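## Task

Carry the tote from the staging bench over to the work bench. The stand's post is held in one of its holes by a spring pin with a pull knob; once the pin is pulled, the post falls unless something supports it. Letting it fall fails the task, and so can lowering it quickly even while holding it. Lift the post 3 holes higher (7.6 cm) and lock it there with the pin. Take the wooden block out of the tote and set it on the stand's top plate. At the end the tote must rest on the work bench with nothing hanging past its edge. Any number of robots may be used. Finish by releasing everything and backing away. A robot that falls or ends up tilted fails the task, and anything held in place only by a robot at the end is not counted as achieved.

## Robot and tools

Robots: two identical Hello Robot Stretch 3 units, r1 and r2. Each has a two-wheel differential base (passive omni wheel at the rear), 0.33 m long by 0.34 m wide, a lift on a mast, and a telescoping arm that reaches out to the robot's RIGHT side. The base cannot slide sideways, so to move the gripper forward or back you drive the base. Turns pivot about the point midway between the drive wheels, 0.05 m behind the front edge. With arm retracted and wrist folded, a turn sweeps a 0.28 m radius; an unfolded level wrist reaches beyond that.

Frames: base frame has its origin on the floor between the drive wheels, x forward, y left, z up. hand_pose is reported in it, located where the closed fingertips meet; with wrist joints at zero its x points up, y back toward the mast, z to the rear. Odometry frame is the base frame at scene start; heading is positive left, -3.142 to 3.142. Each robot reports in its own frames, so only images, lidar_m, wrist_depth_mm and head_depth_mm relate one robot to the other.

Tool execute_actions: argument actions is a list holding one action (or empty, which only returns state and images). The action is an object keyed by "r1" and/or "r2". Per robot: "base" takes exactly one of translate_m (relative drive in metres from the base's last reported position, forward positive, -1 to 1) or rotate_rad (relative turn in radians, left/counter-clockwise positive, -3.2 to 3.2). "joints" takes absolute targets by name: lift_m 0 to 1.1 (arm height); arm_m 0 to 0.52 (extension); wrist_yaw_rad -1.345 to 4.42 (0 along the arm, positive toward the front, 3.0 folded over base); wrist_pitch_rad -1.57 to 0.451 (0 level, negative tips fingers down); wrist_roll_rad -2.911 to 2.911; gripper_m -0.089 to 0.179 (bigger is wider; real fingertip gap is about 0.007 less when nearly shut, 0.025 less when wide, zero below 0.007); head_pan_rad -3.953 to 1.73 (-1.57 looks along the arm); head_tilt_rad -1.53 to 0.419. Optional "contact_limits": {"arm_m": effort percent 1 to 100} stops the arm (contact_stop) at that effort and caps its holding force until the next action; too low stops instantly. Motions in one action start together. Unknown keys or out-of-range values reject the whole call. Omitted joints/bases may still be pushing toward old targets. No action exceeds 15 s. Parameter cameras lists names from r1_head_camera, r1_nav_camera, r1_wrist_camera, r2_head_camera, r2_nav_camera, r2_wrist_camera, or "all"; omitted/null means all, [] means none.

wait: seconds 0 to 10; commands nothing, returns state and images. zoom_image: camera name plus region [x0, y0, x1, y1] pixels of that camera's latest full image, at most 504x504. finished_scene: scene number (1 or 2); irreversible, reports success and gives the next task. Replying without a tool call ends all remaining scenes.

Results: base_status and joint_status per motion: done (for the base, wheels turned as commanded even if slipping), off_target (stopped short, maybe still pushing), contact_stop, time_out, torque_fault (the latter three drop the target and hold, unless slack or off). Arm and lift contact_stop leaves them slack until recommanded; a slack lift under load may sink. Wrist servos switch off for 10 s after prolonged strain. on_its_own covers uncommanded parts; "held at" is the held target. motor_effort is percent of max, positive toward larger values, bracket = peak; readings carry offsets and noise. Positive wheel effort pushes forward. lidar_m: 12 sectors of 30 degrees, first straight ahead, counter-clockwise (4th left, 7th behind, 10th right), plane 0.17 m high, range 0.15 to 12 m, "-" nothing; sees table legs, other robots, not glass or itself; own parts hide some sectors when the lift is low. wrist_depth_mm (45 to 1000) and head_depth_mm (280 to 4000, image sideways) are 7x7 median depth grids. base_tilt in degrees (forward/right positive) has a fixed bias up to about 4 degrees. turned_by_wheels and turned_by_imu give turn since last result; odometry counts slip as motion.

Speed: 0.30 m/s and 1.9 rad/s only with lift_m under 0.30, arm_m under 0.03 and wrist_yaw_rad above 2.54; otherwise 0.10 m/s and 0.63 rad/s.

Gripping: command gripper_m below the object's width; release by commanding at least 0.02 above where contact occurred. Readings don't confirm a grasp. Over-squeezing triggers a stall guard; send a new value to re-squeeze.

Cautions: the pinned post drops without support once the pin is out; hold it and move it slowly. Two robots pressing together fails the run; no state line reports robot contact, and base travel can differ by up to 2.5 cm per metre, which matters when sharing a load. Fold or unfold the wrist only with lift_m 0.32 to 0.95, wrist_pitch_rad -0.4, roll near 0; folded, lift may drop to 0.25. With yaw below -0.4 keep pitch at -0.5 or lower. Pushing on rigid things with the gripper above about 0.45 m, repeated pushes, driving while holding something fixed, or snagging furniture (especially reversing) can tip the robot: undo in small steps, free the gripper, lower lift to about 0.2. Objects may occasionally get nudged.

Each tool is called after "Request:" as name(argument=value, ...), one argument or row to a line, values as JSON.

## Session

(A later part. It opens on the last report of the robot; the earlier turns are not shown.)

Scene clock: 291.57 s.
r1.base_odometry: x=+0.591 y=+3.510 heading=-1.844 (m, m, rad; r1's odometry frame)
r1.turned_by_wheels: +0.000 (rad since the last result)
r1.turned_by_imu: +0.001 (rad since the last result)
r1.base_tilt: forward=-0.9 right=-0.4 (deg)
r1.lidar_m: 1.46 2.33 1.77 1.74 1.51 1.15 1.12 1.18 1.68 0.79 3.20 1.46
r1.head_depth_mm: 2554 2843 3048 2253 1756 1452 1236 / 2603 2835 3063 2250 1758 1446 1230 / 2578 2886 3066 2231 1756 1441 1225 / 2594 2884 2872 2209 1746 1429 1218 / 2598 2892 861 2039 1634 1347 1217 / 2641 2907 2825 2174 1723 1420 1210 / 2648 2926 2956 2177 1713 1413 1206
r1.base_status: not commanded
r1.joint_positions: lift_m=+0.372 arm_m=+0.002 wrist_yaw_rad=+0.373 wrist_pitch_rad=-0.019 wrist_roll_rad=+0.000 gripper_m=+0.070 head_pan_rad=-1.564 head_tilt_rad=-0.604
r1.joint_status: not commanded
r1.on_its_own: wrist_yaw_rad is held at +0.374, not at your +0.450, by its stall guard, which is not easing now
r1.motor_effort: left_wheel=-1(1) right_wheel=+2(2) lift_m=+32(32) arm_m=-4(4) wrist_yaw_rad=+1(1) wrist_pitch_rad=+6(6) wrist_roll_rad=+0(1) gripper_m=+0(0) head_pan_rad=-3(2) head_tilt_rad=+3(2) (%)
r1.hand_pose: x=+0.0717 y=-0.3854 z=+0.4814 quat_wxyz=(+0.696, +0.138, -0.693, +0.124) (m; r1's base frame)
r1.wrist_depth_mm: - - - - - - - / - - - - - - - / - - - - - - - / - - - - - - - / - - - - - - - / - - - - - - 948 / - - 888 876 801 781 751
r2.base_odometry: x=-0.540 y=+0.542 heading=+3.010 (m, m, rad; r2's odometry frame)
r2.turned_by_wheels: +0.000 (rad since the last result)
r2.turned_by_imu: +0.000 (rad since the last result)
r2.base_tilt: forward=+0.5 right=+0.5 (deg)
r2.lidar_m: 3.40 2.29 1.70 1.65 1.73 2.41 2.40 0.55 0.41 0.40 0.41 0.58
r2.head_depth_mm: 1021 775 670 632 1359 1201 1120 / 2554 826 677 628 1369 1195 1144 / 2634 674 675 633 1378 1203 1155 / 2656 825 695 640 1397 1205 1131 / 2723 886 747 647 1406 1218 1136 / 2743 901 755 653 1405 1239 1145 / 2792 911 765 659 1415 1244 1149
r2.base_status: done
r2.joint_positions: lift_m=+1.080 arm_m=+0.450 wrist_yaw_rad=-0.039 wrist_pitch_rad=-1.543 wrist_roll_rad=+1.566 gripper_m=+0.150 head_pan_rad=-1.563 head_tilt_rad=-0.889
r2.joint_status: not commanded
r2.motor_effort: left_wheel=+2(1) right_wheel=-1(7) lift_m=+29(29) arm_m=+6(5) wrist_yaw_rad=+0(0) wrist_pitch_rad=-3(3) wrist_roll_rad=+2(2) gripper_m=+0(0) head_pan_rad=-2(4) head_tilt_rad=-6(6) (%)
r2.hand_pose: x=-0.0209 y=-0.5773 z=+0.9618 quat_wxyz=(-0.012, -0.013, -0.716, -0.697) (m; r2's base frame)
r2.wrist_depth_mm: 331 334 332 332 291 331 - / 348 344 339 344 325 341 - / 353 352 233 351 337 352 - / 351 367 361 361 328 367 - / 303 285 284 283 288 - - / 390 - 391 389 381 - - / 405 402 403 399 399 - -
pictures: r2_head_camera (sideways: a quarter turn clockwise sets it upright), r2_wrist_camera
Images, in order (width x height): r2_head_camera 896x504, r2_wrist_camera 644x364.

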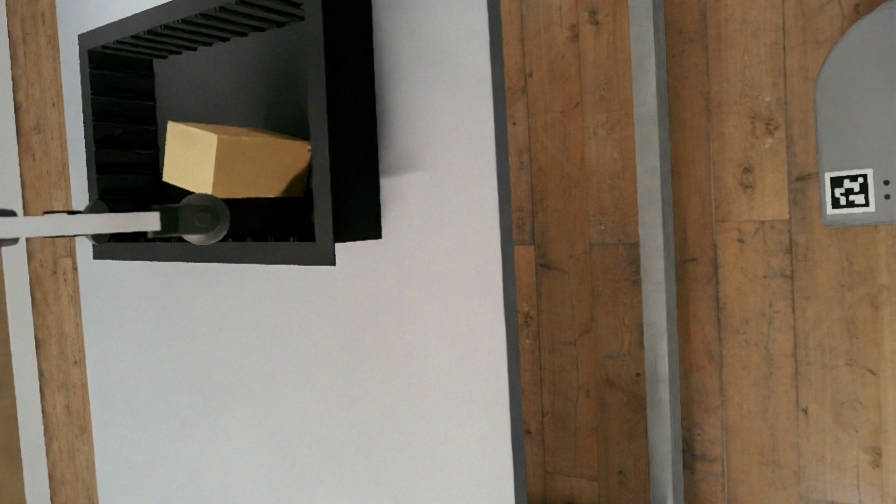

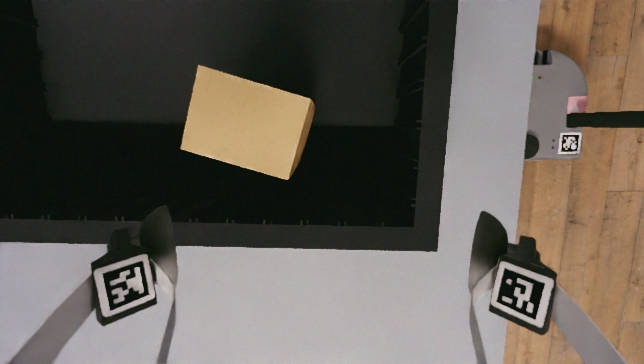

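Request:
execute_actions(
  actions=[
    {"r2":{"base":{"translate_m":-0.09},"joints":{"arm_m":0.505,"lift_m":1.04}}},
  ],
  cameras=["r2_wrist_camera"],
)

Scene clock: 293.80 s.
r1.base_odometry: x=+0.591 y=+3.510 heading=-1.844 (m, m, rad; r1's odometry frame)
r1.turned_by_wheels: +0.000 (rad since the last result)
r1.turned_by_imu: +0.001 (rad since the last result)
r1.base_tilt: forward=-0.9 right=-0.5 (deg)
r1.lidar_m: 1.46 2.34 1.77 1.73 1.51 1.15 1.12 1.18 1.68 0.79 3.21 1.47
r1.head_depth_mm: 2567 2831 3030 2271 1770 1462 1230 / 2584 2866 3048 2248 1759 1445 1230 / 2591 2875 3046 2212 1744 1437 1222 / 2608 2873 2895 2217 1739 1437 1219 / 2622 2909 859 2040 1628 1347 1213 / 2618 2927 2822 2169 1724 1425 1213 / 2620 2939 2953 2179 1727 1418 1206
r1.base_status: not commanded
r1.joint_positions: lift_m=+0.372 arm_m=+0.002 wrist_yaw_rad=+0.373 wrist_pitch_rad=-0.019 wrist_roll_rad=+0.000 gripper_m=+0.070 head_pan_rad=-1.564 head_tilt_rad=-0.604
r1.joint_status: not commanded
r1.on_its_own: wrist_yaw_rad is held at +0.374, not at your +0.450, by its stall guard, which is not easing now
r1.motor_effort: left_wheel=-1(1) right_wheel=+2(1) lift_m=+32(32) arm_m=-4(4) wrist_yaw_rad=+2(2) wrist_pitch_rad=+6(6) wrist_roll_rad=+0(0) gripper_m=+0(0) head_pan_rad=-3(2) head_tilt_rad=+2(3) (%)
r1.hand_pose: x=+0.0717 y=-0.3854 z=+0.4814 quat_wxyz=(+0.696, +0.138, -0.693, +0.124) (m; r1's base frame)
r1.wrist_depth_mm: - - - - - - - / - - - - - - - / - - - - - - - / - - - - - - - / - - - - - - - / - - - - - - 926 / - - 898 888 804 780 749
r2.base_odometry: x=-0.450 y=+0.530 heading=+3.010 (m, m, rad; r2's odometry frame)
r2.turned_by_wheels: +0.000 (rad since the last result)
r2.turned_by_imu: +0.000 (rad since the last result)
r2.base_tilt: forward=+0.5 right=+0.7 (deg)
r2.lidar_m: 3.50 2.30 1.71 1.66 1.73 2.42 2.31 0.55 0.41 0.39 0.41 0.57
r2.head_depth_mm: 1022 840 702 621 1364 1199 1124 / 2576 792 651 627 1375 1195 1140 / 2625 858 670 633 1378 1197 1152 / 2674 681 671 642 1399 1208 1127 / 2711 829 672 645 1406 1218 1134 / 2760 899 756 653 1400 1230 1145 / 2741 914 767 660 1409 1259 1153
r2.base_status: done
r2.joint_positions: lift_m=+1.040 arm_m=+0.505 wrist_yaw_rad=-0.039 wrist_pitch_rad=-1.543 wrist_roll_rad=+1.566 gripper_m=+0.150 head_pan_rad=-1.563 head_tilt_rad=-0.889
r2.joint_status: all done
r2.motor_effort: left_wheel=+2(3) right_wheel=-1(6) lift_m=+24(25) arm_m=+6(7) wrist_yaw_rad=+0(0) wrist_pitch_rad=-3(3) wrist_roll_rad=+2(2) gripper_m=+0(0) head_pan_rad=-2(3) head_tilt_rad=-6(6) (%)
r2.hand_pose: x=-0.0209 y=-0.6322 z=+0.9220 quat_wxyz=(-0.012, -0.013, -0.716, -0.698) (m; r2's base frame)
r2.wrist_depth_mm: 222 219 214 214 212 213 295 / 297 307 305 303 300 251 303 / 299 319 312 312 312 247 314 / 299 323 324 319 323 245 322 / 298 333 331 205 325 295 333 / 290 - 328 209 335 - - / 261 261 267 270 270 259 -
pictures: r2_wrist_camera
Images, in order (width x height): r2_wrist_camera 644x364.

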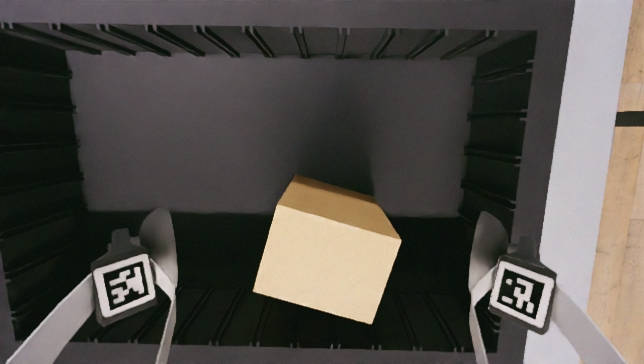

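Looks good; descend and grip.

Request:
execute_actions(
  actions=[
    {"r2":{"joints":{"lift_m":0.965}}},
  ],
  cameras=["r2_wrist_camera"],
)

Request:
execute_actions(
  actions=[
    {"r2":{"joints":{"gripper_m":0.03}}},
  ],
  cameras=[],
)

Request:
execute_actions(
  actions=[
    {"r2":{"joints":{"lift_m":1.09}}},
  ],
  cameras=["r2_wrist_camera"],
)

Scene clock: 295.43 s.
r1.base_odometry: x=+0.591 y=+3.510 heading=-1.844 (m, m, rad; r1's odometry frame)
r1.turned_by_wheels: +0.000 (rad since the last result)
r1.turned_by_imu: +0.000 (rad since the last result)
r1.base_tilt: forward=-1.1 right=-0.3 (deg)
r1.lidar_m: 1.46 2.33 1.78 1.73 1.51 1.15 1.12 1.18 1.69 0.79 3.21 1.46
r1.head_depth_mm: 2542 2840 3042 2241 1765 1456 1234 / 2586 2859 3065 2237 1755 1448 1234 / 2588 2864 3087 2210 1747 1439 1222 / 2602 2895 2882 2202 1735 1436 1212 / 2620 2892 859 2039 1629 1348 1213 / 2635 2929 2813 2182 1721 1422 1215 / 2631 2946 2979 2182 1714 1416 1204
r1.base_status: not commanded
r1.joint_positions: lift_m=+0.372 arm_m=+0.002 wrist_yaw_rad=+0.373 wrist_pitch_rad=-0.019 wrist_roll_rad=+0.000 gripper_m=+0.070 head_pan_rad=-1.564 head_tilt_rad=-0.604
r1.joint_status: not commanded
r1.on_its_own: wrist_yaw_rad is held at +0.374, not at your +0.450, by its stall guard, which is not easing now
r1.motor_effort: left_wheel=-1(1) right_wheel=+2(2) lift_m=+32(32) arm_m=-4(5) wrist_yaw_rad=+1(2) wrist_pitch_rad=+6(6) wrist_roll_rad=+0(0) gripper_m=+0(0) head_pan_rad=-3(4) head_tilt_rad=+3(3) (%)
r1.hand_pose: x=+0.0717 y=-0.3854 z=+0.4814 quat_wxyz=(+0.696, +0.138, -0.693, +0.124) (m; r1's base frame)
r1.wrist_depth_mm: - - - - - - - / - - - - - - - / - - - - - - - / - - - - - - - / - - - - - - - / - - - - - - 935 / - - 887 881 800 778 749
r2.base_odometry: x=-0.450 y=+0.530 heading=+3.010 (m, m, rad; r2's odometry frame)
r2.turned_by_wheels: +0.000 (rad since the last result)
r2.turned_by_imu: +0.000 (rad since the last result)
r2.base_tilt: forward=+0.5 right=+0.5 (deg)
r2.lidar_m: 3.51 2.29 1.71 1.65 1.73 2.42 2.32 0.55 0.41 0.39 0.41 0.57
r2.head_depth_mm: 991 841 704 621 1355 1202 1118 / 1009 789 650 627 1368 1195 1144 / 1012 856 669 634 1386 1205 1153 / - 667 671 640 1400 1211 1129 / 2706 831 670 647 1414 1216 1137 / 2735 900 755 652 1392 1233 1147 / 2755 911 765 660 1412 1256 1148
r2.base_status: not commanded
r2.joint_positions: lift_m=+0.965 arm_m=+0.505 wrist_yaw_rad=-0.039 wrist_pitch_rad=-1.543 wrist_roll_rad=+1.566 gripper_m=+0.150 head_pan_rad=-1.563 head_tilt_rad=-0.889
r2.joint_status: all done
r2.motor_effort: left_wheel=+2(1) right_wheel=-1(1) lift_m=+24(23) arm_m=+6(6) wrist_yaw_rad=+0(0) wrist_pitch_rad=-3(3) wrist_roll_rad=+2(1) gripper_m=+0(0) head_pan_rad=-3(2) head_tilt_rad=-7(6) (%)
r2.hand_pose: x=-0.0209 y=-0.6322 z=+0.8470 quat_wxyz=(-0.012, -0.013, -0.716, -0.698) (m; r2's base frame)
r2.wrist_depth_mm: 221 218 214 211 207 204 164 / 233 232 232 231 231 228 165 / 240 239 239 238 236 232 163 / 247 245 245 241 241 240 163 / 254 252 251 172 245 227 161 / 261 - 256 128 145 - 163 / 263 258 134 132 133 241 174
pictures: r2_wrist_camera
Images, in order (width x height): r2_wrist_camera 644x364.

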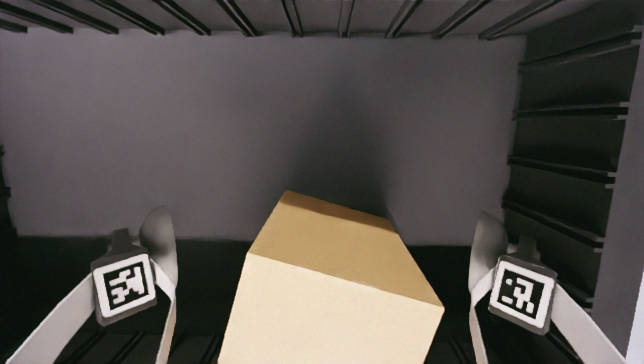

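Scene clock: 297.13 s.
r1.base_odometry: x=+0.591 y=+3.510 heading=-1.844 (m, m, rad; r1's odometry frame)
r1.turned_by_wheels: +0.000 (rad since the last result)
r1.turned_by_imu: +0.000 (rad since the last result)
r1.base_tilt: forward=-0.9 right=-0.4 (deg)
r1.lidar_m: 1.46 2.33 1.77 1.73 1.51 1.15 1.12 1.18 1.68 0.79 3.21 1.46
r1.head_depth_mm: 2560 2846 3034 2246 1760 1452 1231 / 2570 2868 3036 2234 1757 1448 1229 / 2591 2886 3069 2213 1751 1438 1228 / 2601 2897 2892 2207 1740 1433 1224 / 2636 2907 859 2042 1628 1347 1211 / 2615 2926 2808 2179 1724 1424 1209 / 2644 2969 2931 2177 1709 1417 1207
r1.base_status: not commanded
r1.joint_positions: lift_m=+0.372 arm_m=+0.002 wrist_yaw_rad=+0.373 wrist_pitch_rad=-0.019 wrist_roll_rad=+0.000 gripper_m=+0.070 head_pan_rad=-1.564 head_tilt_rad=-0.604
r1.joint_status: not commanded
r1.on_its_own: wrist_yaw_rad is held at +0.374, not at your +0.450, by its stall guard, which is not easing now
r1.motor_effort: left_wheel=-1(1) right_wheel=+1(1) lift_m=+32(31) arm_m=-4(3) wrist_yaw_rad=+1(1) wrist_pitch_rad=+6(6) wrist_roll_rad=+0(0) gripper_m=+0(0) head_pan_rad=-3(3) head_tilt_rad=+2(2) (%)
r1.hand_pose: x=+0.0717 y=-0.3854 z=+0.4814 quat_wxyz=(+0.696, +0.138, -0.693, +0.124) (m; r1's base frame)
r1.wrist_depth_mm: - - - - - - - / - - - - - - - / - - - - - - - / - - - - - - - / - - - - - - - / - - - - - - 935 / - - 896 893 799 781 754
r2.base_odometry: x=-0.450 y=+0.530 heading=+3.010 (m, m, rad; r2's odometry frame)
r2.turned_by_wheels: +0.000 (rad since the last result)
r2.turned_by_imu: +0.000 (rad since the last result)
r2.base_tilt: forward=+0.4 right=+0.6 (deg)
r2.lidar_m: 3.51 2.29 1.71 1.65 1.73 2.41 2.32 0.54 0.41 0.39 0.41 0.57
r2.head_depth_mm: 992 839 700 622 1354 1202 1118 / 1010 789 652 629 1376 1194 1141 / 1011 859 670 633 1387 1207 1150 / - 670 671 640 1396 1213 1128 / 2711 831 671 647 1410 1224 1138 / 2761 899 756 653 1393 1231 1144 / 2794 912 765 661 1403 1259 1148
r2.base_status: not commanded
r2.joint_positions: lift_m=+0.965 arm_m=+0.505 wrist_yaw_rad=-0.039 wrist_pitch_rad=-1.548 wrist_roll_rad=+1.566 gripper_m=+0.031 head_pan_rad=-1.563 head_tilt_rad=-0.889
r2.joint_status: all done
r2.motor_effort: left_wheel=+1(2) right_wheel=+0(1) lift_m=+24(24) arm_m=+6(5) wrist_yaw_rad=+0(1) wrist_pitch_rad=-1(3) wrist_roll_rad=+2(2) gripper_m=-21(100) head_pan_rad=-2(3) head_tilt_rad=-6(6) (%)
r2.hand_pose: x=-0.0208 y=-0.6311 z=+0.8471 quat_wxyz=(-0.012, -0.013, -0.715, -0.699) (m; r2's base frame)
r2.wrist_depth_mm: 218 216 214 210 205 202 163 / 230 232 230 231 228 228 163 / 239 237 238 239 235 233 162 / 247 247 245 245 242 239 162 / 253 253 219 180 247 234 162 / 264 261 129 129 140 213 167 / 263 263 134 132 133 253 171
pictures: none
No camera images: the call's "cameras" was empty. Leave "cameras" out to get every camera's image.

Scene clock: 299.10 s.
r1.base_odometry: x=+0.591 y=+3.510 heading=-1.844 (m, m, rad; r1's odometry frame)
r1.turned_by_wheels: +0.000 (rad since the last result)
r1.turned_by_imu: +0.000 (rad since the last result)
r1.base_tilt: forward=-0.9 right=-0.4 (deg)
r1.lidar_m: 1.46 2.33 1.77 1.73 1.51 1.15 1.12 1.18 1.69 0.79 3.19 1.47
r1.head_depth_mm: 2564 2853 3025 2253 1772 1459 1235 / 2576 2841 3032 2261 1763 1441 1229 / 2589 2889 3048 2209 1744 1448 1225 / 2601 2874 2898 2196 1740 1431 1221 / 2604 2935 857 2037 1620 1348 1215 / 2613 2911 2823 2186 1727 1419 1209 / 2612 2927 2949 2166 1714 1419 1206
r1.base_status: not commanded
r1.joint_positions: lift_m=+0.372 arm_m=+0.002 wrist_yaw_rad=+0.373 wrist_pitch_rad=-0.019 wrist_roll_rad=+0.000 gripper_m=+0.070 head_pan_rad=-1.564 head_tilt_rad=-0.604
r1.joint_status: not commanded
r1.on_its_own: wrist_yaw_rad is held at +0.374, not at your +0.450, by its stall guard, which is not easing now
r1.motor_effort: left_wheel=-1(1) right_wheel=+1(2) lift_m=+32(32) arm_m=-4(4) wrist_yaw_rad=+2(1) wrist_pitch_rad=+6(6) wrist_roll_rad=+0(0) gripper_m=+0(1) head_pan_rad=-2(4) head_tilt_rad=+3(2) (%)
r1.hand_pose: x=+0.0717 y=-0.3854 z=+0.4814 quat_wxyz=(+0.696, +0.138, -0.693, +0.124) (m; r1's base frame)
r1.wrist_depth_mm: - - - - - - - / - - - - - - - / - - - - - - - / - - - - - - - / - - - - - - - / - - - - - - 936 / - - 883 869 818 787 749
r2.base_odometry: x=-0.450 y=+0.530 heading=+3.010 (m, m, rad; r2's odometry frame)
r2.turned_by_wheels: +0.000 (rad since the last result)
r2.turned_by_imu: +0.000 (rad since the last result)
r2.base_tilt: forward=+0.6 right=+0.6 (deg)
r2.lidar_m: 3.50 2.29 1.70 1.65 1.73 2.41 2.31 0.55 0.41 0.39 0.41 0.57
r2.head_depth_mm: 1021 839 702 622 1355 1200 1123 / 2562 790 650 627 1370 1197 1144 / 2608 855 669 634 1379 1204 1150 / 563 630 670 640 1395 1211 1131 / 2695 798 670 646 1402 1218 1138 / 2776 899 757 651 1388 1229 1147 / 2773 912 764 660 1405 1258 1147
r2.base_status: not commanded
r2.joint_positions: lift_m=+1.090 arm_m=+0.505 wrist_yaw_rad=-0.039 wrist_pitch_rad=-1.546 wrist_roll_rad=+1.566 gripper_m=+0.031 head_pan_rad=-1.563 head_tilt_rad=-0.889
r2.joint_status: all done
r2.motor_effort: left_wheel=+2(2) right_wheel=-1(1) lift_m=+31(31) arm_m=+6(6) wrist_yaw_rad=+0(0) wrist_pitch_rad=-2(2) wrist_roll_rad=+2(2) gripper_m=-21(21) head_pan_rad=-2(2) head_tilt_rad=-6(7) (%)
r2.hand_pose: x=-0.0208 y=-0.6317 z=+0.9717 quat_wxyz=(-0.012, -0.013, -0.716, -0.698) (m; r2's base frame)
r2.wrist_depth_mm: 262 263 262 267 263 338 - / 298 354 352 352 347 293 - / 298 363 360 363 364 314 - / 298 376 370 371 370 318 - / 314 386 284 180 358 379 - / 318 352 130 130 139 395 - / 413 411 135 133 134 408 -
pictures: r2_wrist_camera
Images, in order (width x height): r2_wrist_camera 644x364.

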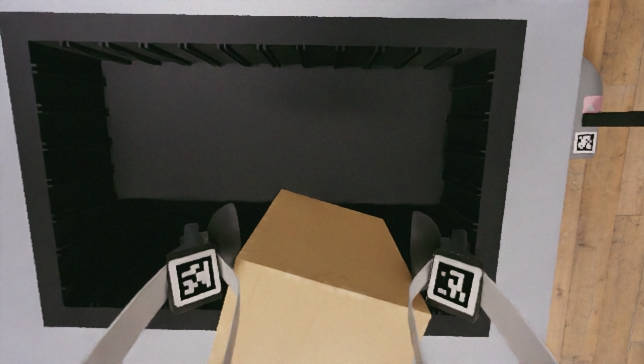

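Request:
execute_actions(
  actions=[
    {"r2":{"base":{"translate_m":1.0},"joints":{"arm_m":0.0}}},
  ],
  cameras=[],
)

Request:
execute_actions(
  actions=[
    {"r2":{"base":{"translate_m":1.0},"joints":{"wrist_pitch_rad":-0.8}}},
  ],
  cameras=[],
)

Request:
execute_actions(
  actions=[
    {"r2":{"base":{"translate_m":0.24},"joints":{"wrist_pitch_rad":0.0,"wrist_roll_rad":0.0,"lift_m":1.0,"head_tilt_rad":-0.5}}},
  ],
  cameras=["r2_wrist_camera","r2_head_camera"],
)

Scene clock: 310.70 s.
r1.base_odometry: x=+0.591 y=+3.510 heading=-1.844 (m, m, rad; r1's odometry frame)
r1.turned_by_wheels: +0.000 (rad since the last result)
r1.turned_by_imu: +0.003 (rad since the last result)
r1.base_tilt: forward=-0.9 right=-0.4 (deg)
r1.lidar_m: 1.46 2.34 1.77 1.74 1.51 1.15 1.12 1.18 1.69 0.79 1.92 1.47
r1.head_depth_mm: 2553 2849 3026 2255 1766 1452 1234 / 2568 2883 3039 2237 1745 1444 1225 / 2590 2885 3034 2225 1752 1441 1223 / 2591 2866 2882 2202 1739 1432 1221 / 2619 2889 856 2043 1631 1352 1215 / 2650 2942 2786 2185 1732 1422 1218 / 2652 2951 2965 2172 1719 1423 1205
r1.base_status: not commanded
r1.joint_positions: lift_m=+0.372 arm_m=+0.002 wrist_yaw_rad=+0.373 wrist_pitch_rad=-0.019 wrist_roll_rad=+0.000 gripper_m=+0.070 head_pan_rad=-1.564 head_tilt_rad=-0.604
r1.joint_status: not commanded
r1.on_its_own: wrist_yaw_rad is held at +0.374, not at your +0.450, by its stall guard, which is not easing now
r1.motor_effort: left_wheel=-1(1) right_wheel=+2(1) lift_m=+32(32) arm_m=-4(4) wrist_yaw_rad=+1(2) wrist_pitch_rad=+6(6) wrist_roll_rad=+0(0) gripper_m=+0(0) head_pan_rad=-2(3) head_tilt_rad=+2(3) (%)
r1.hand_pose: x=+0.0717 y=-0.3854 z=+0.4814 quat_wxyz=(+0.696, +0.138, -0.693, +0.124) (m; r1's base frame)
r1.wrist_depth_mm: - - - - - - - / - - - - - - - / - - - - - - - / - - - - - - - / - - - - - - - / - - - - - - 934 / - - 890 877 808 778 753
r2.base_odometry: x=-1.442 y=+0.661 heading=+3.010 (m, m, rad; r2's odometry frame)
r2.turned_by_wheels: +0.000 (rad since the last result)
r2.turned_by_imu: -0.002 (rad since the last result)
r2.base_tilt: forward=+0.5 right=+0.6 (deg)
r2.lidar_m: 2.49 2.27 1.68 1.63 1.70 2.38 1.51 0.58 0.42 0.42 1.93 1.34
r2.head_depth_mm: - - - - 1315 1203 1123 / - - - - - - - / - - - - - - - / 2679 2175 1877 - - - 1101 / 2690 2202 1888 - 1375 1277 1135 / 2772 2225 1874 1617 1420 1271 1143 / 2821 2252 1898 1632 1438 1283 1152
r2.base_status: done
r2.joint_positions: lift_m=+1.090 arm_m=+0.003 wrist_yaw_rad=-0.039 wrist_pitch_rad=-1.545 wrist_roll_rad=+1.566 gripper_m=+0.031 head_pan_rad=-1.563 head_tilt_rad=-0.889
r2.joint_status: all done
joint sent to its limit — the command would take r2.arm_m past its lower limit, so that joint was sent only as far as its limit.
r2.motor_effort: left_wheel=+2(5) right_wheel=-1(5) lift_m=+31(31) arm_m=-5(5) wrist_yaw_rad=+0(0) wrist_pitch_rad=-2(3) wrist_roll_rad=+2(2) gripper_m=-21(21) head_pan_rad=-2(1) head_tilt_rad=-7(7) (%)
r2.hand_pose: x=-0.0208 y=-0.1300 z=+0.9717 quat_wxyz=(-0.012, -0.013, -0.716, -0.698) (m; r2's base frame)
r2.wrist_depth_mm: 352 - - - - - - / 363 - - - - - - / 368 579 - - - - - / - - - - - - - / - - - 180 - - - / - - 129 129 139 - - / - - 135 133 134 - -
pictures: none
No camera images: the call's "cameras" was empty. Leave "cameras" out to get every camera's image.

Scene clock: 322.10 s.
r1.base_odometry: x=+0.591 y=+3.510 heading=-1.844 (m, m, rad; r1's odometry frame)
r1.turned_by_wheels: +0.000 (rad since the last result)
r1.turned_by_imu: +0.003 (rad since the last result)
r1.base_tilt: forward=-1.0 right=-0.3 (deg)
r1.lidar_m: 1.46 2.34 1.78 1.73 1.51 1.15 1.12 1.18 1.68 0.79 3.22 1.47
r1.head_depth_mm: 2550 2822 3039 2255 1767 1440 1229 / 2574 2848 3035 2242 1753 1449 1227 / 2565 2861 3031 2233 1754 1433 1225 / 2591 2909 2862 2217 1740 1433 1222 / 2608 2910 860 1983 1631 1352 1213 / 2549 2794 2587 1855 1674 1422 1213 / 1061 2911 2948 2172 1708 1412 1208
r1.base_status: not commanded
r1.joint_positions: lift_m=+0.372 arm_m=+0.002 wrist_yaw_rad=+0.373 wrist_pitch_rad=-0.019 wrist_roll_rad=+0.000 gripper_m=+0.070 head_pan_rad=-1.564 head_tilt_rad=-0.604
r1.joint_status: not commanded
r1.on_its_own: wrist_yaw_rad is held at +0.374, not at your +0.450, by its stall guard, which is not easing now
r1.motor_effort: left_wheel=-1(1) right_wheel=+2(2) lift_m=+32(32) arm_m=-4(5) wrist_yaw_rad=+1(2) wrist_pitch_rad=+6(6) wrist_roll_rad=+0(0) gripper_m=+0(0) head_pan_rad=-3(3) head_tilt_rad=+3(3) (%)
r1.hand_pose: x=+0.0717 y=-0.3854 z=+0.4814 quat_wxyz=(+0.696, +0.138, -0.693, +0.124) (m; r1's base frame)
r1.wrist_depth_mm: - - - - - - - / - - - - - - - / - - - - - - - / - - - - - - - / - - - - - - - / - - - - - - 928 / - - 883 875 811 787 753
r2.base_odometry: x=-2.433 y=+0.792 heading=+3.010 (m, m, rad; r2's odometry frame)
r2.turned_by_wheels: +0.000 (rad since the last result)
r2.turned_by_imu: -0.002 (rad since the last result)
r2.base_tilt: forward=+0.5 right=+0.6 (deg)
r2.lidar_m: 1.48 1.55 1.66 1.61 1.68 2.33 1.59 1.16 1.56 1.45 0.64 1.53
r2.head_depth_mm: - - - 1478 1364 1219 1126 / - - - 1506 1366 1229 1143 / - - - 1494 1385 1241 1152 / 2677 2229 - 1533 1395 1247 1136 / 2719 2229 1761 1595 1366 1260 1137 / 2736 1315 1674 1570 1428 1266 1144 / 1420 623 1813 1629 1437 1281 1153
r2.base_status: done
r2.joint_positions: lift_m=+1.090 arm_m=+0.003 wrist_yaw_rad=-0.039 wrist_pitch_rad=-0.829 wrist_roll_rad=+1.566 gripper_m=+0.031 head_pan_rad=-1.563 head_tilt_rad=-0.889
r2.joint_status: all done
r2.motor_effort: left_wheel=+2(5) right_wheel=-1(3) lift_m=+31(31) arm_m=-5(5) wrist_yaw_rad=+0(0) wrist_pitch_rad=+14(10) wrist_roll_rad=+2(2) gripper_m=-22(22) head_pan_rad=-2(2) head_tilt_rad=-6(7) (%)
r2.hand_pose: x=-0.0276 y=-0.3025 z=+1.0230 quat_wxyz=(-0.005, -0.017, -0.915, -0.403) (m; r2's base frame)
r2.wrist_depth_mm: - - - - - 989 859 / - - - - - - 875 / - - - - - - 908 / - - - - - - 909 / - - - 177 - - 906 / - - 130 129 144 - 925 / - - 135 132 132 - 946
pictures: none
No camera images: the call's "cameras" was empty. Leave "cameras" out to get every camera's image.

Scene clock: 325.47 s.
r1.base_odometry: x=+0.591 y=+3.510 heading=-1.844 (m, m, rad; r1's odometry frame)
r1.turned_by_wheels: +0.000 (rad since the last result)
r1.turned_by_imu: +0.001 (rad since the last result)
r1.base_tilt: forward=-1.0 right=-0.4 (deg)
r1.lidar_m: 1.46 2.33 1.78 1.73 1.51 1.15 1.12 1.18 1.69 0.79 3.21 1.47
r1.head_depth_mm: 2553 2822 3025 2254 1771 1452 1237 / 2552 2850 3035 2244 1758 1439 1229 / 2599 2872 3045 2234 1757 1444 1219 / 2566 2897 2876 2207 1692 1430 1215 / 1083 2876 858 1785 1628 1350 1217 / 2640 2957 2797 2187 1721 1420 1213 / 2631 2931 2954 2189 1720 1417 1205
r1.base_status: not commanded
r1.joint_positions: lift_m=+0.372 arm_m=+0.002 wrist_yaw_rad=+0.373 wrist_pitch_rad=-0.019 wrist_roll_rad=+0.000 gripper_m=+0.070 head_pan_rad=-1.564 head_tilt_rad=-0.604
r1.joint_status: not commanded
r1.on_its_own: wrist_yaw_rad is held at +0.374, not at your +0.450, by its stall guard, which is not easing now
r1.motor_effort: left_wheel=-1(1) right_wheel=+1(2) lift_m=+32(32) arm_m=-4(3) wrist_yaw_rad=+1(1) wrist_pitch_rad=+6(6) wrist_roll_rad=+0(0) gripper_m=+0(0) head_pan_rad=-2(1) head_tilt_rad=+2(3) (%)
r1.hand_pose: x=+0.0717 y=-0.3854 z=+0.4814 quat_wxyz=(+0.696, +0.138, -0.693, +0.124) (m; r1's base frame)
r1.wrist_depth_mm: - - - - - - - / - - - - - - - / - - - - - - - / - - - - - - - / - - - - - - - / - - - - - - 933 / - - 889 882 820 787 758
r2.base_odometry: x=-2.671 y=+0.824 heading=+3.010 (m, m, rad; r2's odometry frame)
r2.turned_by_wheels: +0.000 (rad since the last result)
r2.turned_by_imu: +0.000 (rad since the last result)
r2.base_tilt: forward=+0.6 right=+0.6 (deg)
r2.lidar_m: 1.24 1.30 1.65 1.60 1.67 2.33 1.62 1.39 3.30 0.61 1.73 1.28
r2.head_depth_mm: 2761 3052 3202 2403 - - - / 2734 3031 3248 - - - - / 2748 3026 3224 - - - 1253 / 2743 3033 3261 1426 1719 1528 1294 / 2656 3035 1664 2213 1731 1542 1303 / 2761 3029 3300 2504 1922 1564 1311 / 2787 3032 3242 2563 1949 1582 1321
r2.base_status: done
r2.joint_positions: lift_m=+1.000 arm_m=+0.003 wrist_yaw_rad=-0.041 wrist_pitch_rad=-0.022 wrist_roll_rad=+0.006 gripper_m=+0.030 head_pan_rad=-1.563 head_tilt_rad=-0.507
r2.joint_status: all done
r2.motor_effort: left_wheel=+1(6) right_wheel=-2(4) lift_m=+24(25) arm_m=-4(4) wrist_yaw_rad=+1(3) wrist_pitch_rad=+11(21) wrist_roll_rad=-2(5) gripper_m=-1(22) head_pan_rad=-3(2) head_tilt_rad=+4(32) (%)
r2.hand_pose: x=-0.0319 y=-0.4030 z=+1.1091 quat_wxyz=(+0.705, -0.006, -0.709, -0.023) (m; r2's base frame)
r2.wrist_depth_mm: - - - - - - - / - - - - - - - / - - - - - - - / - - - - - - - / - - - - - - - / - - - 402 - - - / - - - 433 - - -
pictures: r2_head_camera (sideways: a quarter turn clockwise sets it upright), r2_wrist_camera
Images, in order (width x height): r2_head_camera 896x504, r2_wrist_camera 644x364.

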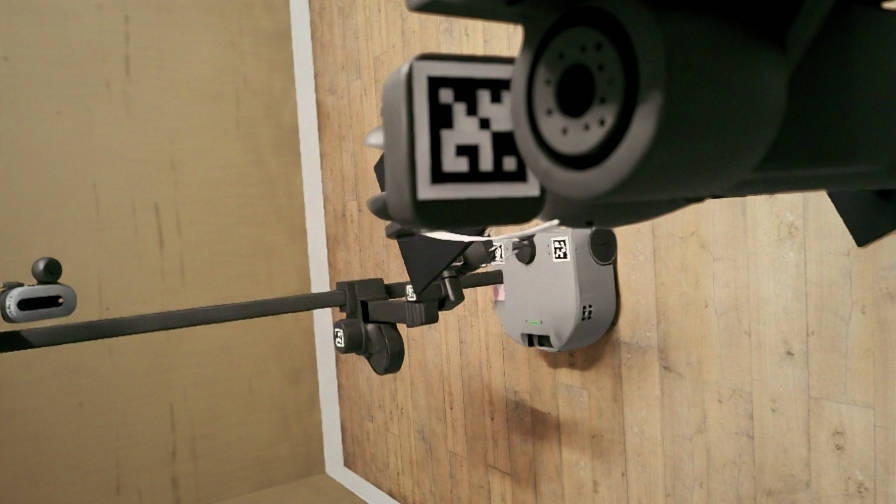

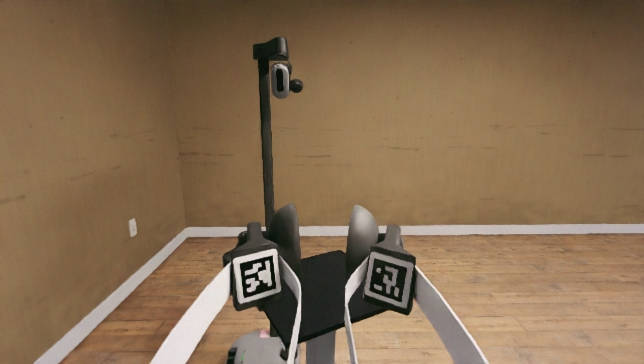

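Request:
execute_actions(
  actions=[
    {"r2":{"joints":{"head_pan_rad":-1.57,"head_tilt_rad":-1.2}}},
  ],
  cameras=["r2_nav_camera","r2_head_camera"],
)

Scene clock: 326.67 s.
r1.base_odometry: x=+0.591 y=+3.510 heading=-1.844 (m, m, rad; r1's odometry frame)
r1.turned_by_wheels: +0.000 (rad since the last result)
r1.turned_by_imu: +0.000 (rad since the last result)
r1.base_tilt: forward=-0.8 right=-0.4 (deg)
r1.lidar_m: 1.46 2.34 1.77 1.73 1.51 1.15 1.12 1.18 1.69 0.79 3.20 1.46
r1.head_depth_mm: 2541 2842 3023 2236 1764 1450 1233 / 2558 2867 3043 2235 1749 1448 1223 / 2588 2850 3058 2226 1751 1440 1223 / 2585 2891 2880 2202 1684 1434 1219 / 1087 2867 858 1801 1627 1347 1214 / 2651 2926 2819 2184 1723 1421 1211 / 2664 2909 2955 2162 1697 1419 1210
r1.base_status: not commanded
r1.joint_positions: lift_m=+0.372 arm_m=+0.002 wrist_yaw_rad=+0.373 wrist_pitch_rad=-0.019 wrist_roll_rad=+0.000 gripper_m=+0.070 head_pan_rad=-1.564 head_tilt_rad=-0.604
r1.joint_status: not commanded
r1.on_its_own: wrist_yaw_rad is held at +0.374, not at your +0.450, by its stall guard, which is not easing now
r1.motor_effort: left_wheel=-1(1) right_wheel=+2(2) lift_m=+32(32) arm_m=-4(4) wrist_yaw_rad=+1(1) wrist_pitch_rad=+6(6) wrist_roll_rad=+0(0) gripper_m=+0(0) head_pan_rad=-3(3) head_tilt_rad=+3(2) (%)
r1.hand_pose: x=+0.0717 y=-0.3854 z=+0.4814 quat_wxyz=(+0.696, +0.138, -0.693, +0.124) (m; r1's base frame)
r1.wrist_depth_mm: - - - - - - - / - - - - - - - / - - - - - - - / - - - - - - - / - - - - - - - / - - - - - - 942 / - - 889 882 811 791 756
r2.base_odometry: x=-2.671 y=+0.824 heading=+3.010 (m, m, rad; r2's odometry frame)
r2.turned_by_wheels: +0.000 (rad since the last result)
r2.turned_by_imu: +0.000 (rad since the last result)
r2.base_tilt: forward=+0.5 right=+0.6 (deg)
r2.lidar_m: 1.24 1.29 1.66 1.60 1.67 2.33 1.61 1.39 3.29 0.61 1.72 1.28
r2.head_depth_mm: - - - 1315 1241 1174 1118 / - - 1387 1298 1268 - - / - - 1375 1346 1273 - 1115 / 1535 1530 1435 1348 1274 1201 1131 / 1494 1558 1445 1349 1272 1203 1142 / 1567 1570 1460 1365 1277 1211 1151 / 1712 1571 1469 1368 1294 1224 1152
r2.base_status: not commanded
r2.joint_positions: lift_m=+1.000 arm_m=+0.003 wrist_yaw_rad=-0.041 wrist_pitch_rad=-0.022 wrist_roll_rad=+0.006 gripper_m=+0.030 head_pan_rad=-1.563 head_tilt_rad=-1.185
r2.joint_status: all done
r2.motor_effort: left_wheel=+1(1) right_wheel=-1(2) lift_m=+24(23) arm_m=-4(5) wrist_yaw_rad=+1(1) wrist_pitch_rad=+11(10) wrist_roll_rad=-2(2) gripper_m=+0(0) head_pan_rad=-3(1) head_tilt_rad=-8(50) (%)
r2.hand_pose: x=-0.0319 y=-0.4030 z=+1.1091 quat_wxyz=(+0.705, -0.006, -0.709, -0.023) (m; r2's base frame)
r2.wrist_depth_mm: - - - - - - - / - - - - - - - / - - - - - - - / - - - - - - - / - - - - - - - / - - - 410 - - - / - - - 444 - - -
pictures: r2_head_camera (sideways: a quarter turn clockwise sets it upright), r2_nav_camera (sideways: a quarter turn counterclockwise sets it upright)
Images, in order (width x height): r2_head_camera 896x504, r2_nav_camera 672x504.

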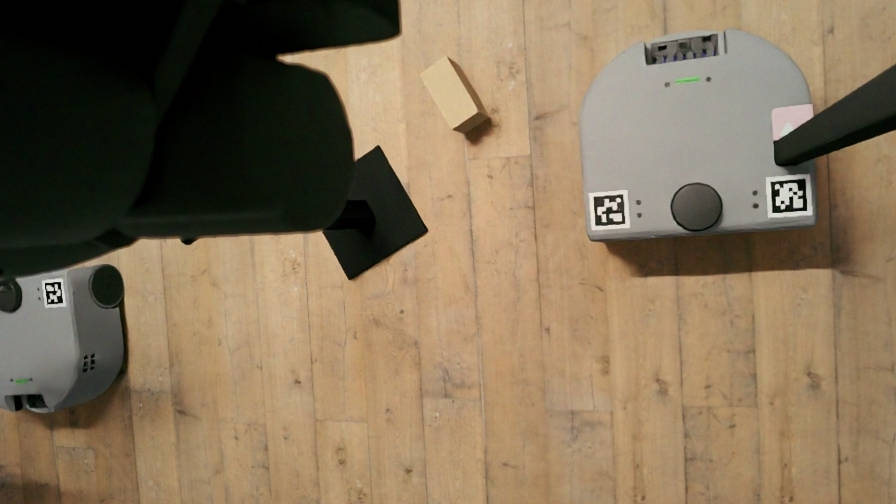

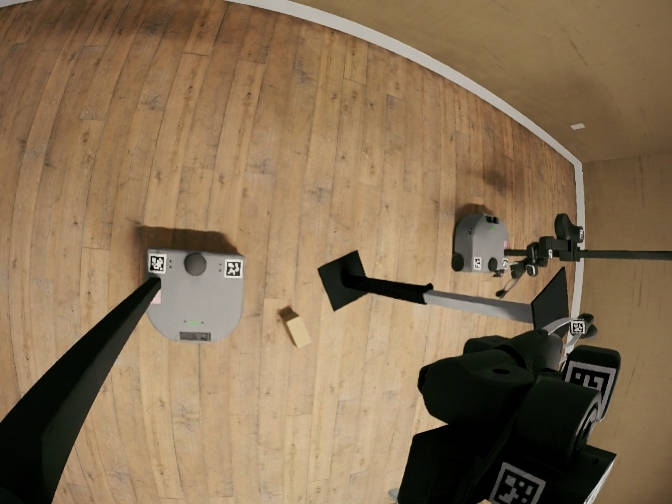

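Request:
execute_actions(
  actions=[
    {"r2":{"base":{"translate_m":-0.22},"joints":{"lift_m":0.4,"arm_m":0.32,"wrist_pitch_rad":-1.55,"gripper_m":0.15}}},
  ],
  cameras=["r2_wrist_camera","r2_head_camera"],
)

Scene clock: 333.17 s.
r1.base_odometry: x=+0.591 y=+3.510 heading=-1.844 (m, m, rad; r1's odometry frame)
r1.turned_by_wheels: +0.000 (rad since the last result)
r1.turned_by_imu: +0.002 (rad since the last result)
r1.base_tilt: forward=-1.0 right=-0.5 (deg)
r1.lidar_m: 1.46 2.34 1.78 1.73 1.51 1.15 1.12 1.18 1.69 0.79 3.21 1.47
r1.head_depth_mm: 2571 2844 3053 2255 1775 1450 1233 / 2559 2865 3039 2232 1762 1442 1227 / 2592 2889 3072 2219 1750 1441 1225 / 2613 2886 2892 2207 1739 1438 1216 / 2624 2916 859 1930 1626 1353 1218 / 2559 2893 1582 1844 1664 1416 1209 / 2649 2941 2800 1949 1716 1414 1199
r1.base_status: not commanded
r1.joint_positions: lift_m=+0.372 arm_m=+0.002 wrist_yaw_rad=+0.373 wrist_pitch_rad=-0.019 wrist_roll_rad=+0.000 gripper_m=+0.070 head_pan_rad=-1.564 head_tilt_rad=-0.604
r1.joint_status: not commanded
r1.on_its_own: wrist_yaw_rad is held at +0.374, not at your +0.450, by its stall guard, which is not easing now
r1.motor_effort: left_wheel=-1(1) right_wheel=+2(1) lift_m=+32(32) arm_m=-4(4) wrist_yaw_rad=+1(2) wrist_pitch_rad=+6(6) wrist_roll_rad=+0(0) gripper_m=+0(0) head_pan_rad=-1(3) head_tilt_rad=+2(3) (%)
r1.hand_pose: x=+0.0717 y=-0.3854 z=+0.4814 quat_wxyz=(+0.696, +0.138, -0.693, +0.124) (m; r1's base frame)
r1.wrist_depth_mm: - - - - - - - / - - - - - - - / - - - - - - - / - - - - - - - / - - - - - - - / - - - - - - 919 / - - 894 878 794 783 752
r2.base_odometry: x=-2.453 y=+0.795 heading=+3.010 (m, m, rad; r2's odometry frame)
r2.turned_by_wheels: +0.000 (rad since the last result)
r2.turned_by_imu: +0.000 (rad since the last result)
r2.base_tilt: forward=+0.4 right=+0.7 (deg)
r2.lidar_m: 1.46 1.53 1.65 1.61 1.68 2.33 1.59 1.18 3.29 0.64 0.64 1.51
r2.head_depth_mm: 1628 1500 1405 1317 1246 - - / 1634 1515 1419 1324 - - - / 1647 1535 - 1325 1274 - 1116 / 1655 1547 1436 1341 1278 1204 1130 / 1675 1547 1416 1357 1278 1206 1141 / 1494 1527 1456 1365 1291 1208 1145 / 1489 1578 1466 1374 1291 1218 1152
r2.base_status: done
r2.joint_positions: lift_m=+0.400 arm_m=+0.320 wrist_yaw_rad=-0.041 wrist_pitch_rad=-1.545 wrist_roll_rad=+0.005 gripper_m=+0.150 head_pan_rad=-1.563 head_tilt_rad=-1.185
r2.joint_status: all done
r2.motor_effort: left_wheel=+1(2) right_wheel=-1(5) lift_m=+24(24) arm_m=+6(6) wrist_yaw_rad=+1(1) wrist_pitch_rad=-2(10) wrist_roll_rad=-2(2) gripper_m=+0(87) head_pan_rad=-2(2) head_tilt_rad=-9(9) (%)
r2.hand_pose: x=-0.0209 y=-0.4471 z=+0.2821 quat_wxyz=(+0.495, +0.482, -0.517, -0.505) (m; r2's base frame)
r2.wrist_depth_mm: 411 388 408 415 416 413 417 / 434 416 421 424 424 425 420 / 441 437 440 435 440 441 437 / 454 458 448 370 458 448 450 / 461 460 457 465 460 454 463 / 477 - 479 474 473 - 474 / 492 500 487 489 489 494 492
pictures: r2_head_camera (sideways: a quarter turn clockwise sets it upright), r2_wrist_camera
Images, in order (width x height): r2_head_camera 896x504, r2_wrist_camera 644x364.

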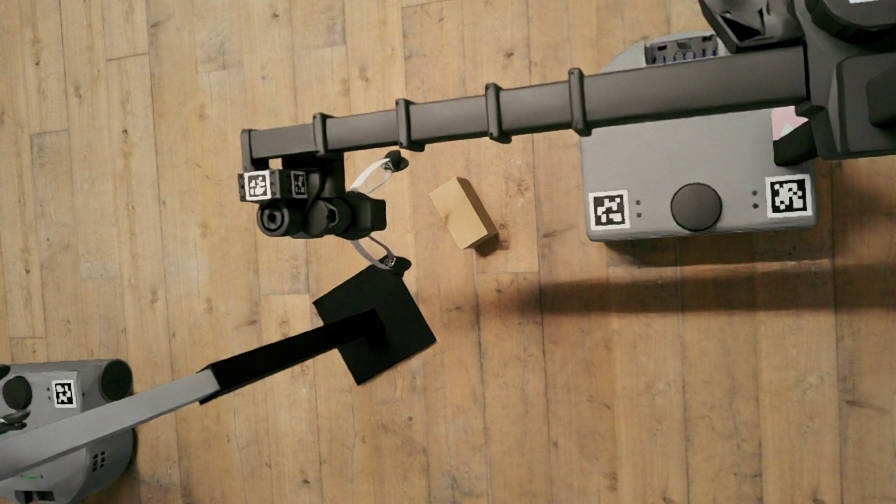

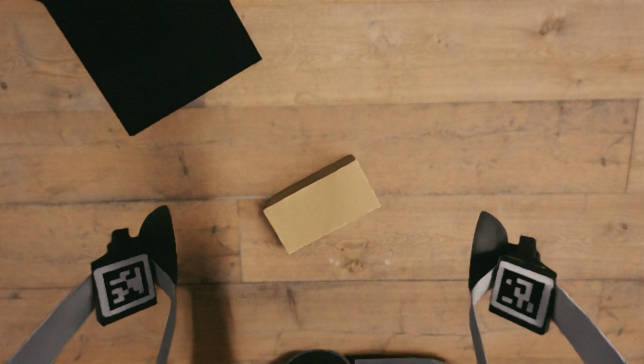

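Request:
execute_actions(
  actions=[
    {"r2":{"joints":{"lift_m":0.27,"wrist_roll_rad":1.1}}},
  ],
  cameras=["r2_wrist_camera"],
)

Scene clock: 335.23 s.
r1.base_odometry: x=+0.591 y=+3.510 heading=-1.844 (m, m, rad; r1's odometry frame)
r1.turned_by_wheels: +0.000 (rad since the last result)
r1.turned_by_imu: +0.001 (rad since the last result)
r1.base_tilt: forward=-1.0 right=-0.4 (deg)
r1.lidar_m: 1.46 2.33 1.77 1.73 1.51 1.15 1.12 1.18 1.69 0.79 0.95 1.46
r1.head_depth_mm: 2544 2828 3018 2261 1767 1451 1235 / 2556 2852 3032 2239 1758 1449 1228 / 2570 2885 3045 2223 1748 1442 1222 / 2584 2891 2917 2211 1746 1432 1219 / 2634 2913 859 1920 1636 1349 1212 / 2557 2853 1672 1835 1578 1425 1212 / 2648 2951 2967 2156 1671 1414 1208
r1.base_status: not commanded
r1.joint_positions: lift_m=+0.372 arm_m=+0.002 wrist_yaw_rad=+0.373 wrist_pitch_rad=-0.019 wrist_roll_rad=+0.000 gripper_m=+0.070 head_pan_rad=-1.564 head_tilt_rad=-0.604
r1.joint_status: not commanded
r1.on_its_own: wrist_yaw_rad is held at +0.374, not at your +0.450, by its stall guard, which is not easing now
r1.motor_effort: left_wheel=-1(1) right_wheel=+2(2) lift_m=+32(32) arm_m=-5(5) wrist_yaw_rad=+2(1) wrist_pitch_rad=+6(6) wrist_roll_rad=+0(0) gripper_m=+0(0) head_pan_rad=-2(1) head_tilt_rad=+3(2) (%)
r1.hand_pose: x=+0.0717 y=-0.3854 z=+0.4814 quat_wxyz=(+0.696, +0.138, -0.693, +0.124) (m; r1's base frame)
r1.wrist_depth_mm: - - - - - - - / - - - - - - - / - - - - - - - / - - - - - - - / - - - - - - - / - - - - - - 955 / - - 902 882 804 782 750
r2.base_odometry: x=-2.453 y=+0.795 heading=+3.010 (m, m, rad; r2's odometry frame)
r2.turned_by_wheels: +0.000 (rad since the last result)
r2.turned_by_imu: +0.000 (rad since the last result)
r2.base_tilt: forward=+0.5 right=+0.6 (deg)
r2.lidar_m: 1.46 1.53 1.66 1.61 1.68 2.34 1.59 1.18 3.28 0.64 0.64 1.51
r2.head_depth_mm: 1616 1506 1401 1311 1240 - - / 1638 1515 1423 1329 1259 - - / 1644 1526 1456 1315 1275 - 1118 / 1659 1536 1439 1342 1276 1197 1132 / 1674 1561 1412 1358 1276 1205 1138 / 1504 1516 1450 1366 1289 1211 1145 / 1493 1578 1475 1372 1287 1214 1156
r2.base_status: not commanded
r2.joint_positions: lift_m=+0.270 arm_m=+0.320 wrist_yaw_rad=-0.041 wrist_pitch_rad=-1.545 wrist_roll_rad=+1.094 gripper_m=+0.150 head_pan_rad=-1.563 head_tilt_rad=-1.185
r2.joint_status: all done
r2.motor_effort: left_wheel=+1(1) right_wheel=-1(1) lift_m=+24(27) arm_m=+6(6) wrist_yaw_rad=+2(2) wrist_pitch_rad=-2(2) wrist_roll_rad=+3(2) gripper_m=+0(0) head_pan_rad=-2(1) head_tilt_rad=-9(8) (%)
r2.hand_pose: x=-0.0209 y=-0.4469 z=+0.1521 quat_wxyz=(+0.155, +0.150, -0.699, -0.682) (m; r2's base frame)
r2.wrist_depth_mm: 294 291 291 292 290 288 288 / 301 298 302 301 298 295 296 / 305 307 308 305 308 307 307 / 316 318 318 235 313 316 311 / 315 317 326 320 316 322 323 / 320 - 338 332 332 - 325 / 338 336 347 343 339 344 -
pictures: r2_wrist_camera
Images, in order (width x height): r2_wrist_camera 644x364.

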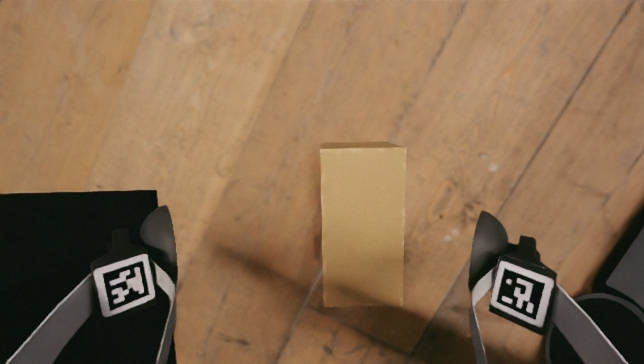

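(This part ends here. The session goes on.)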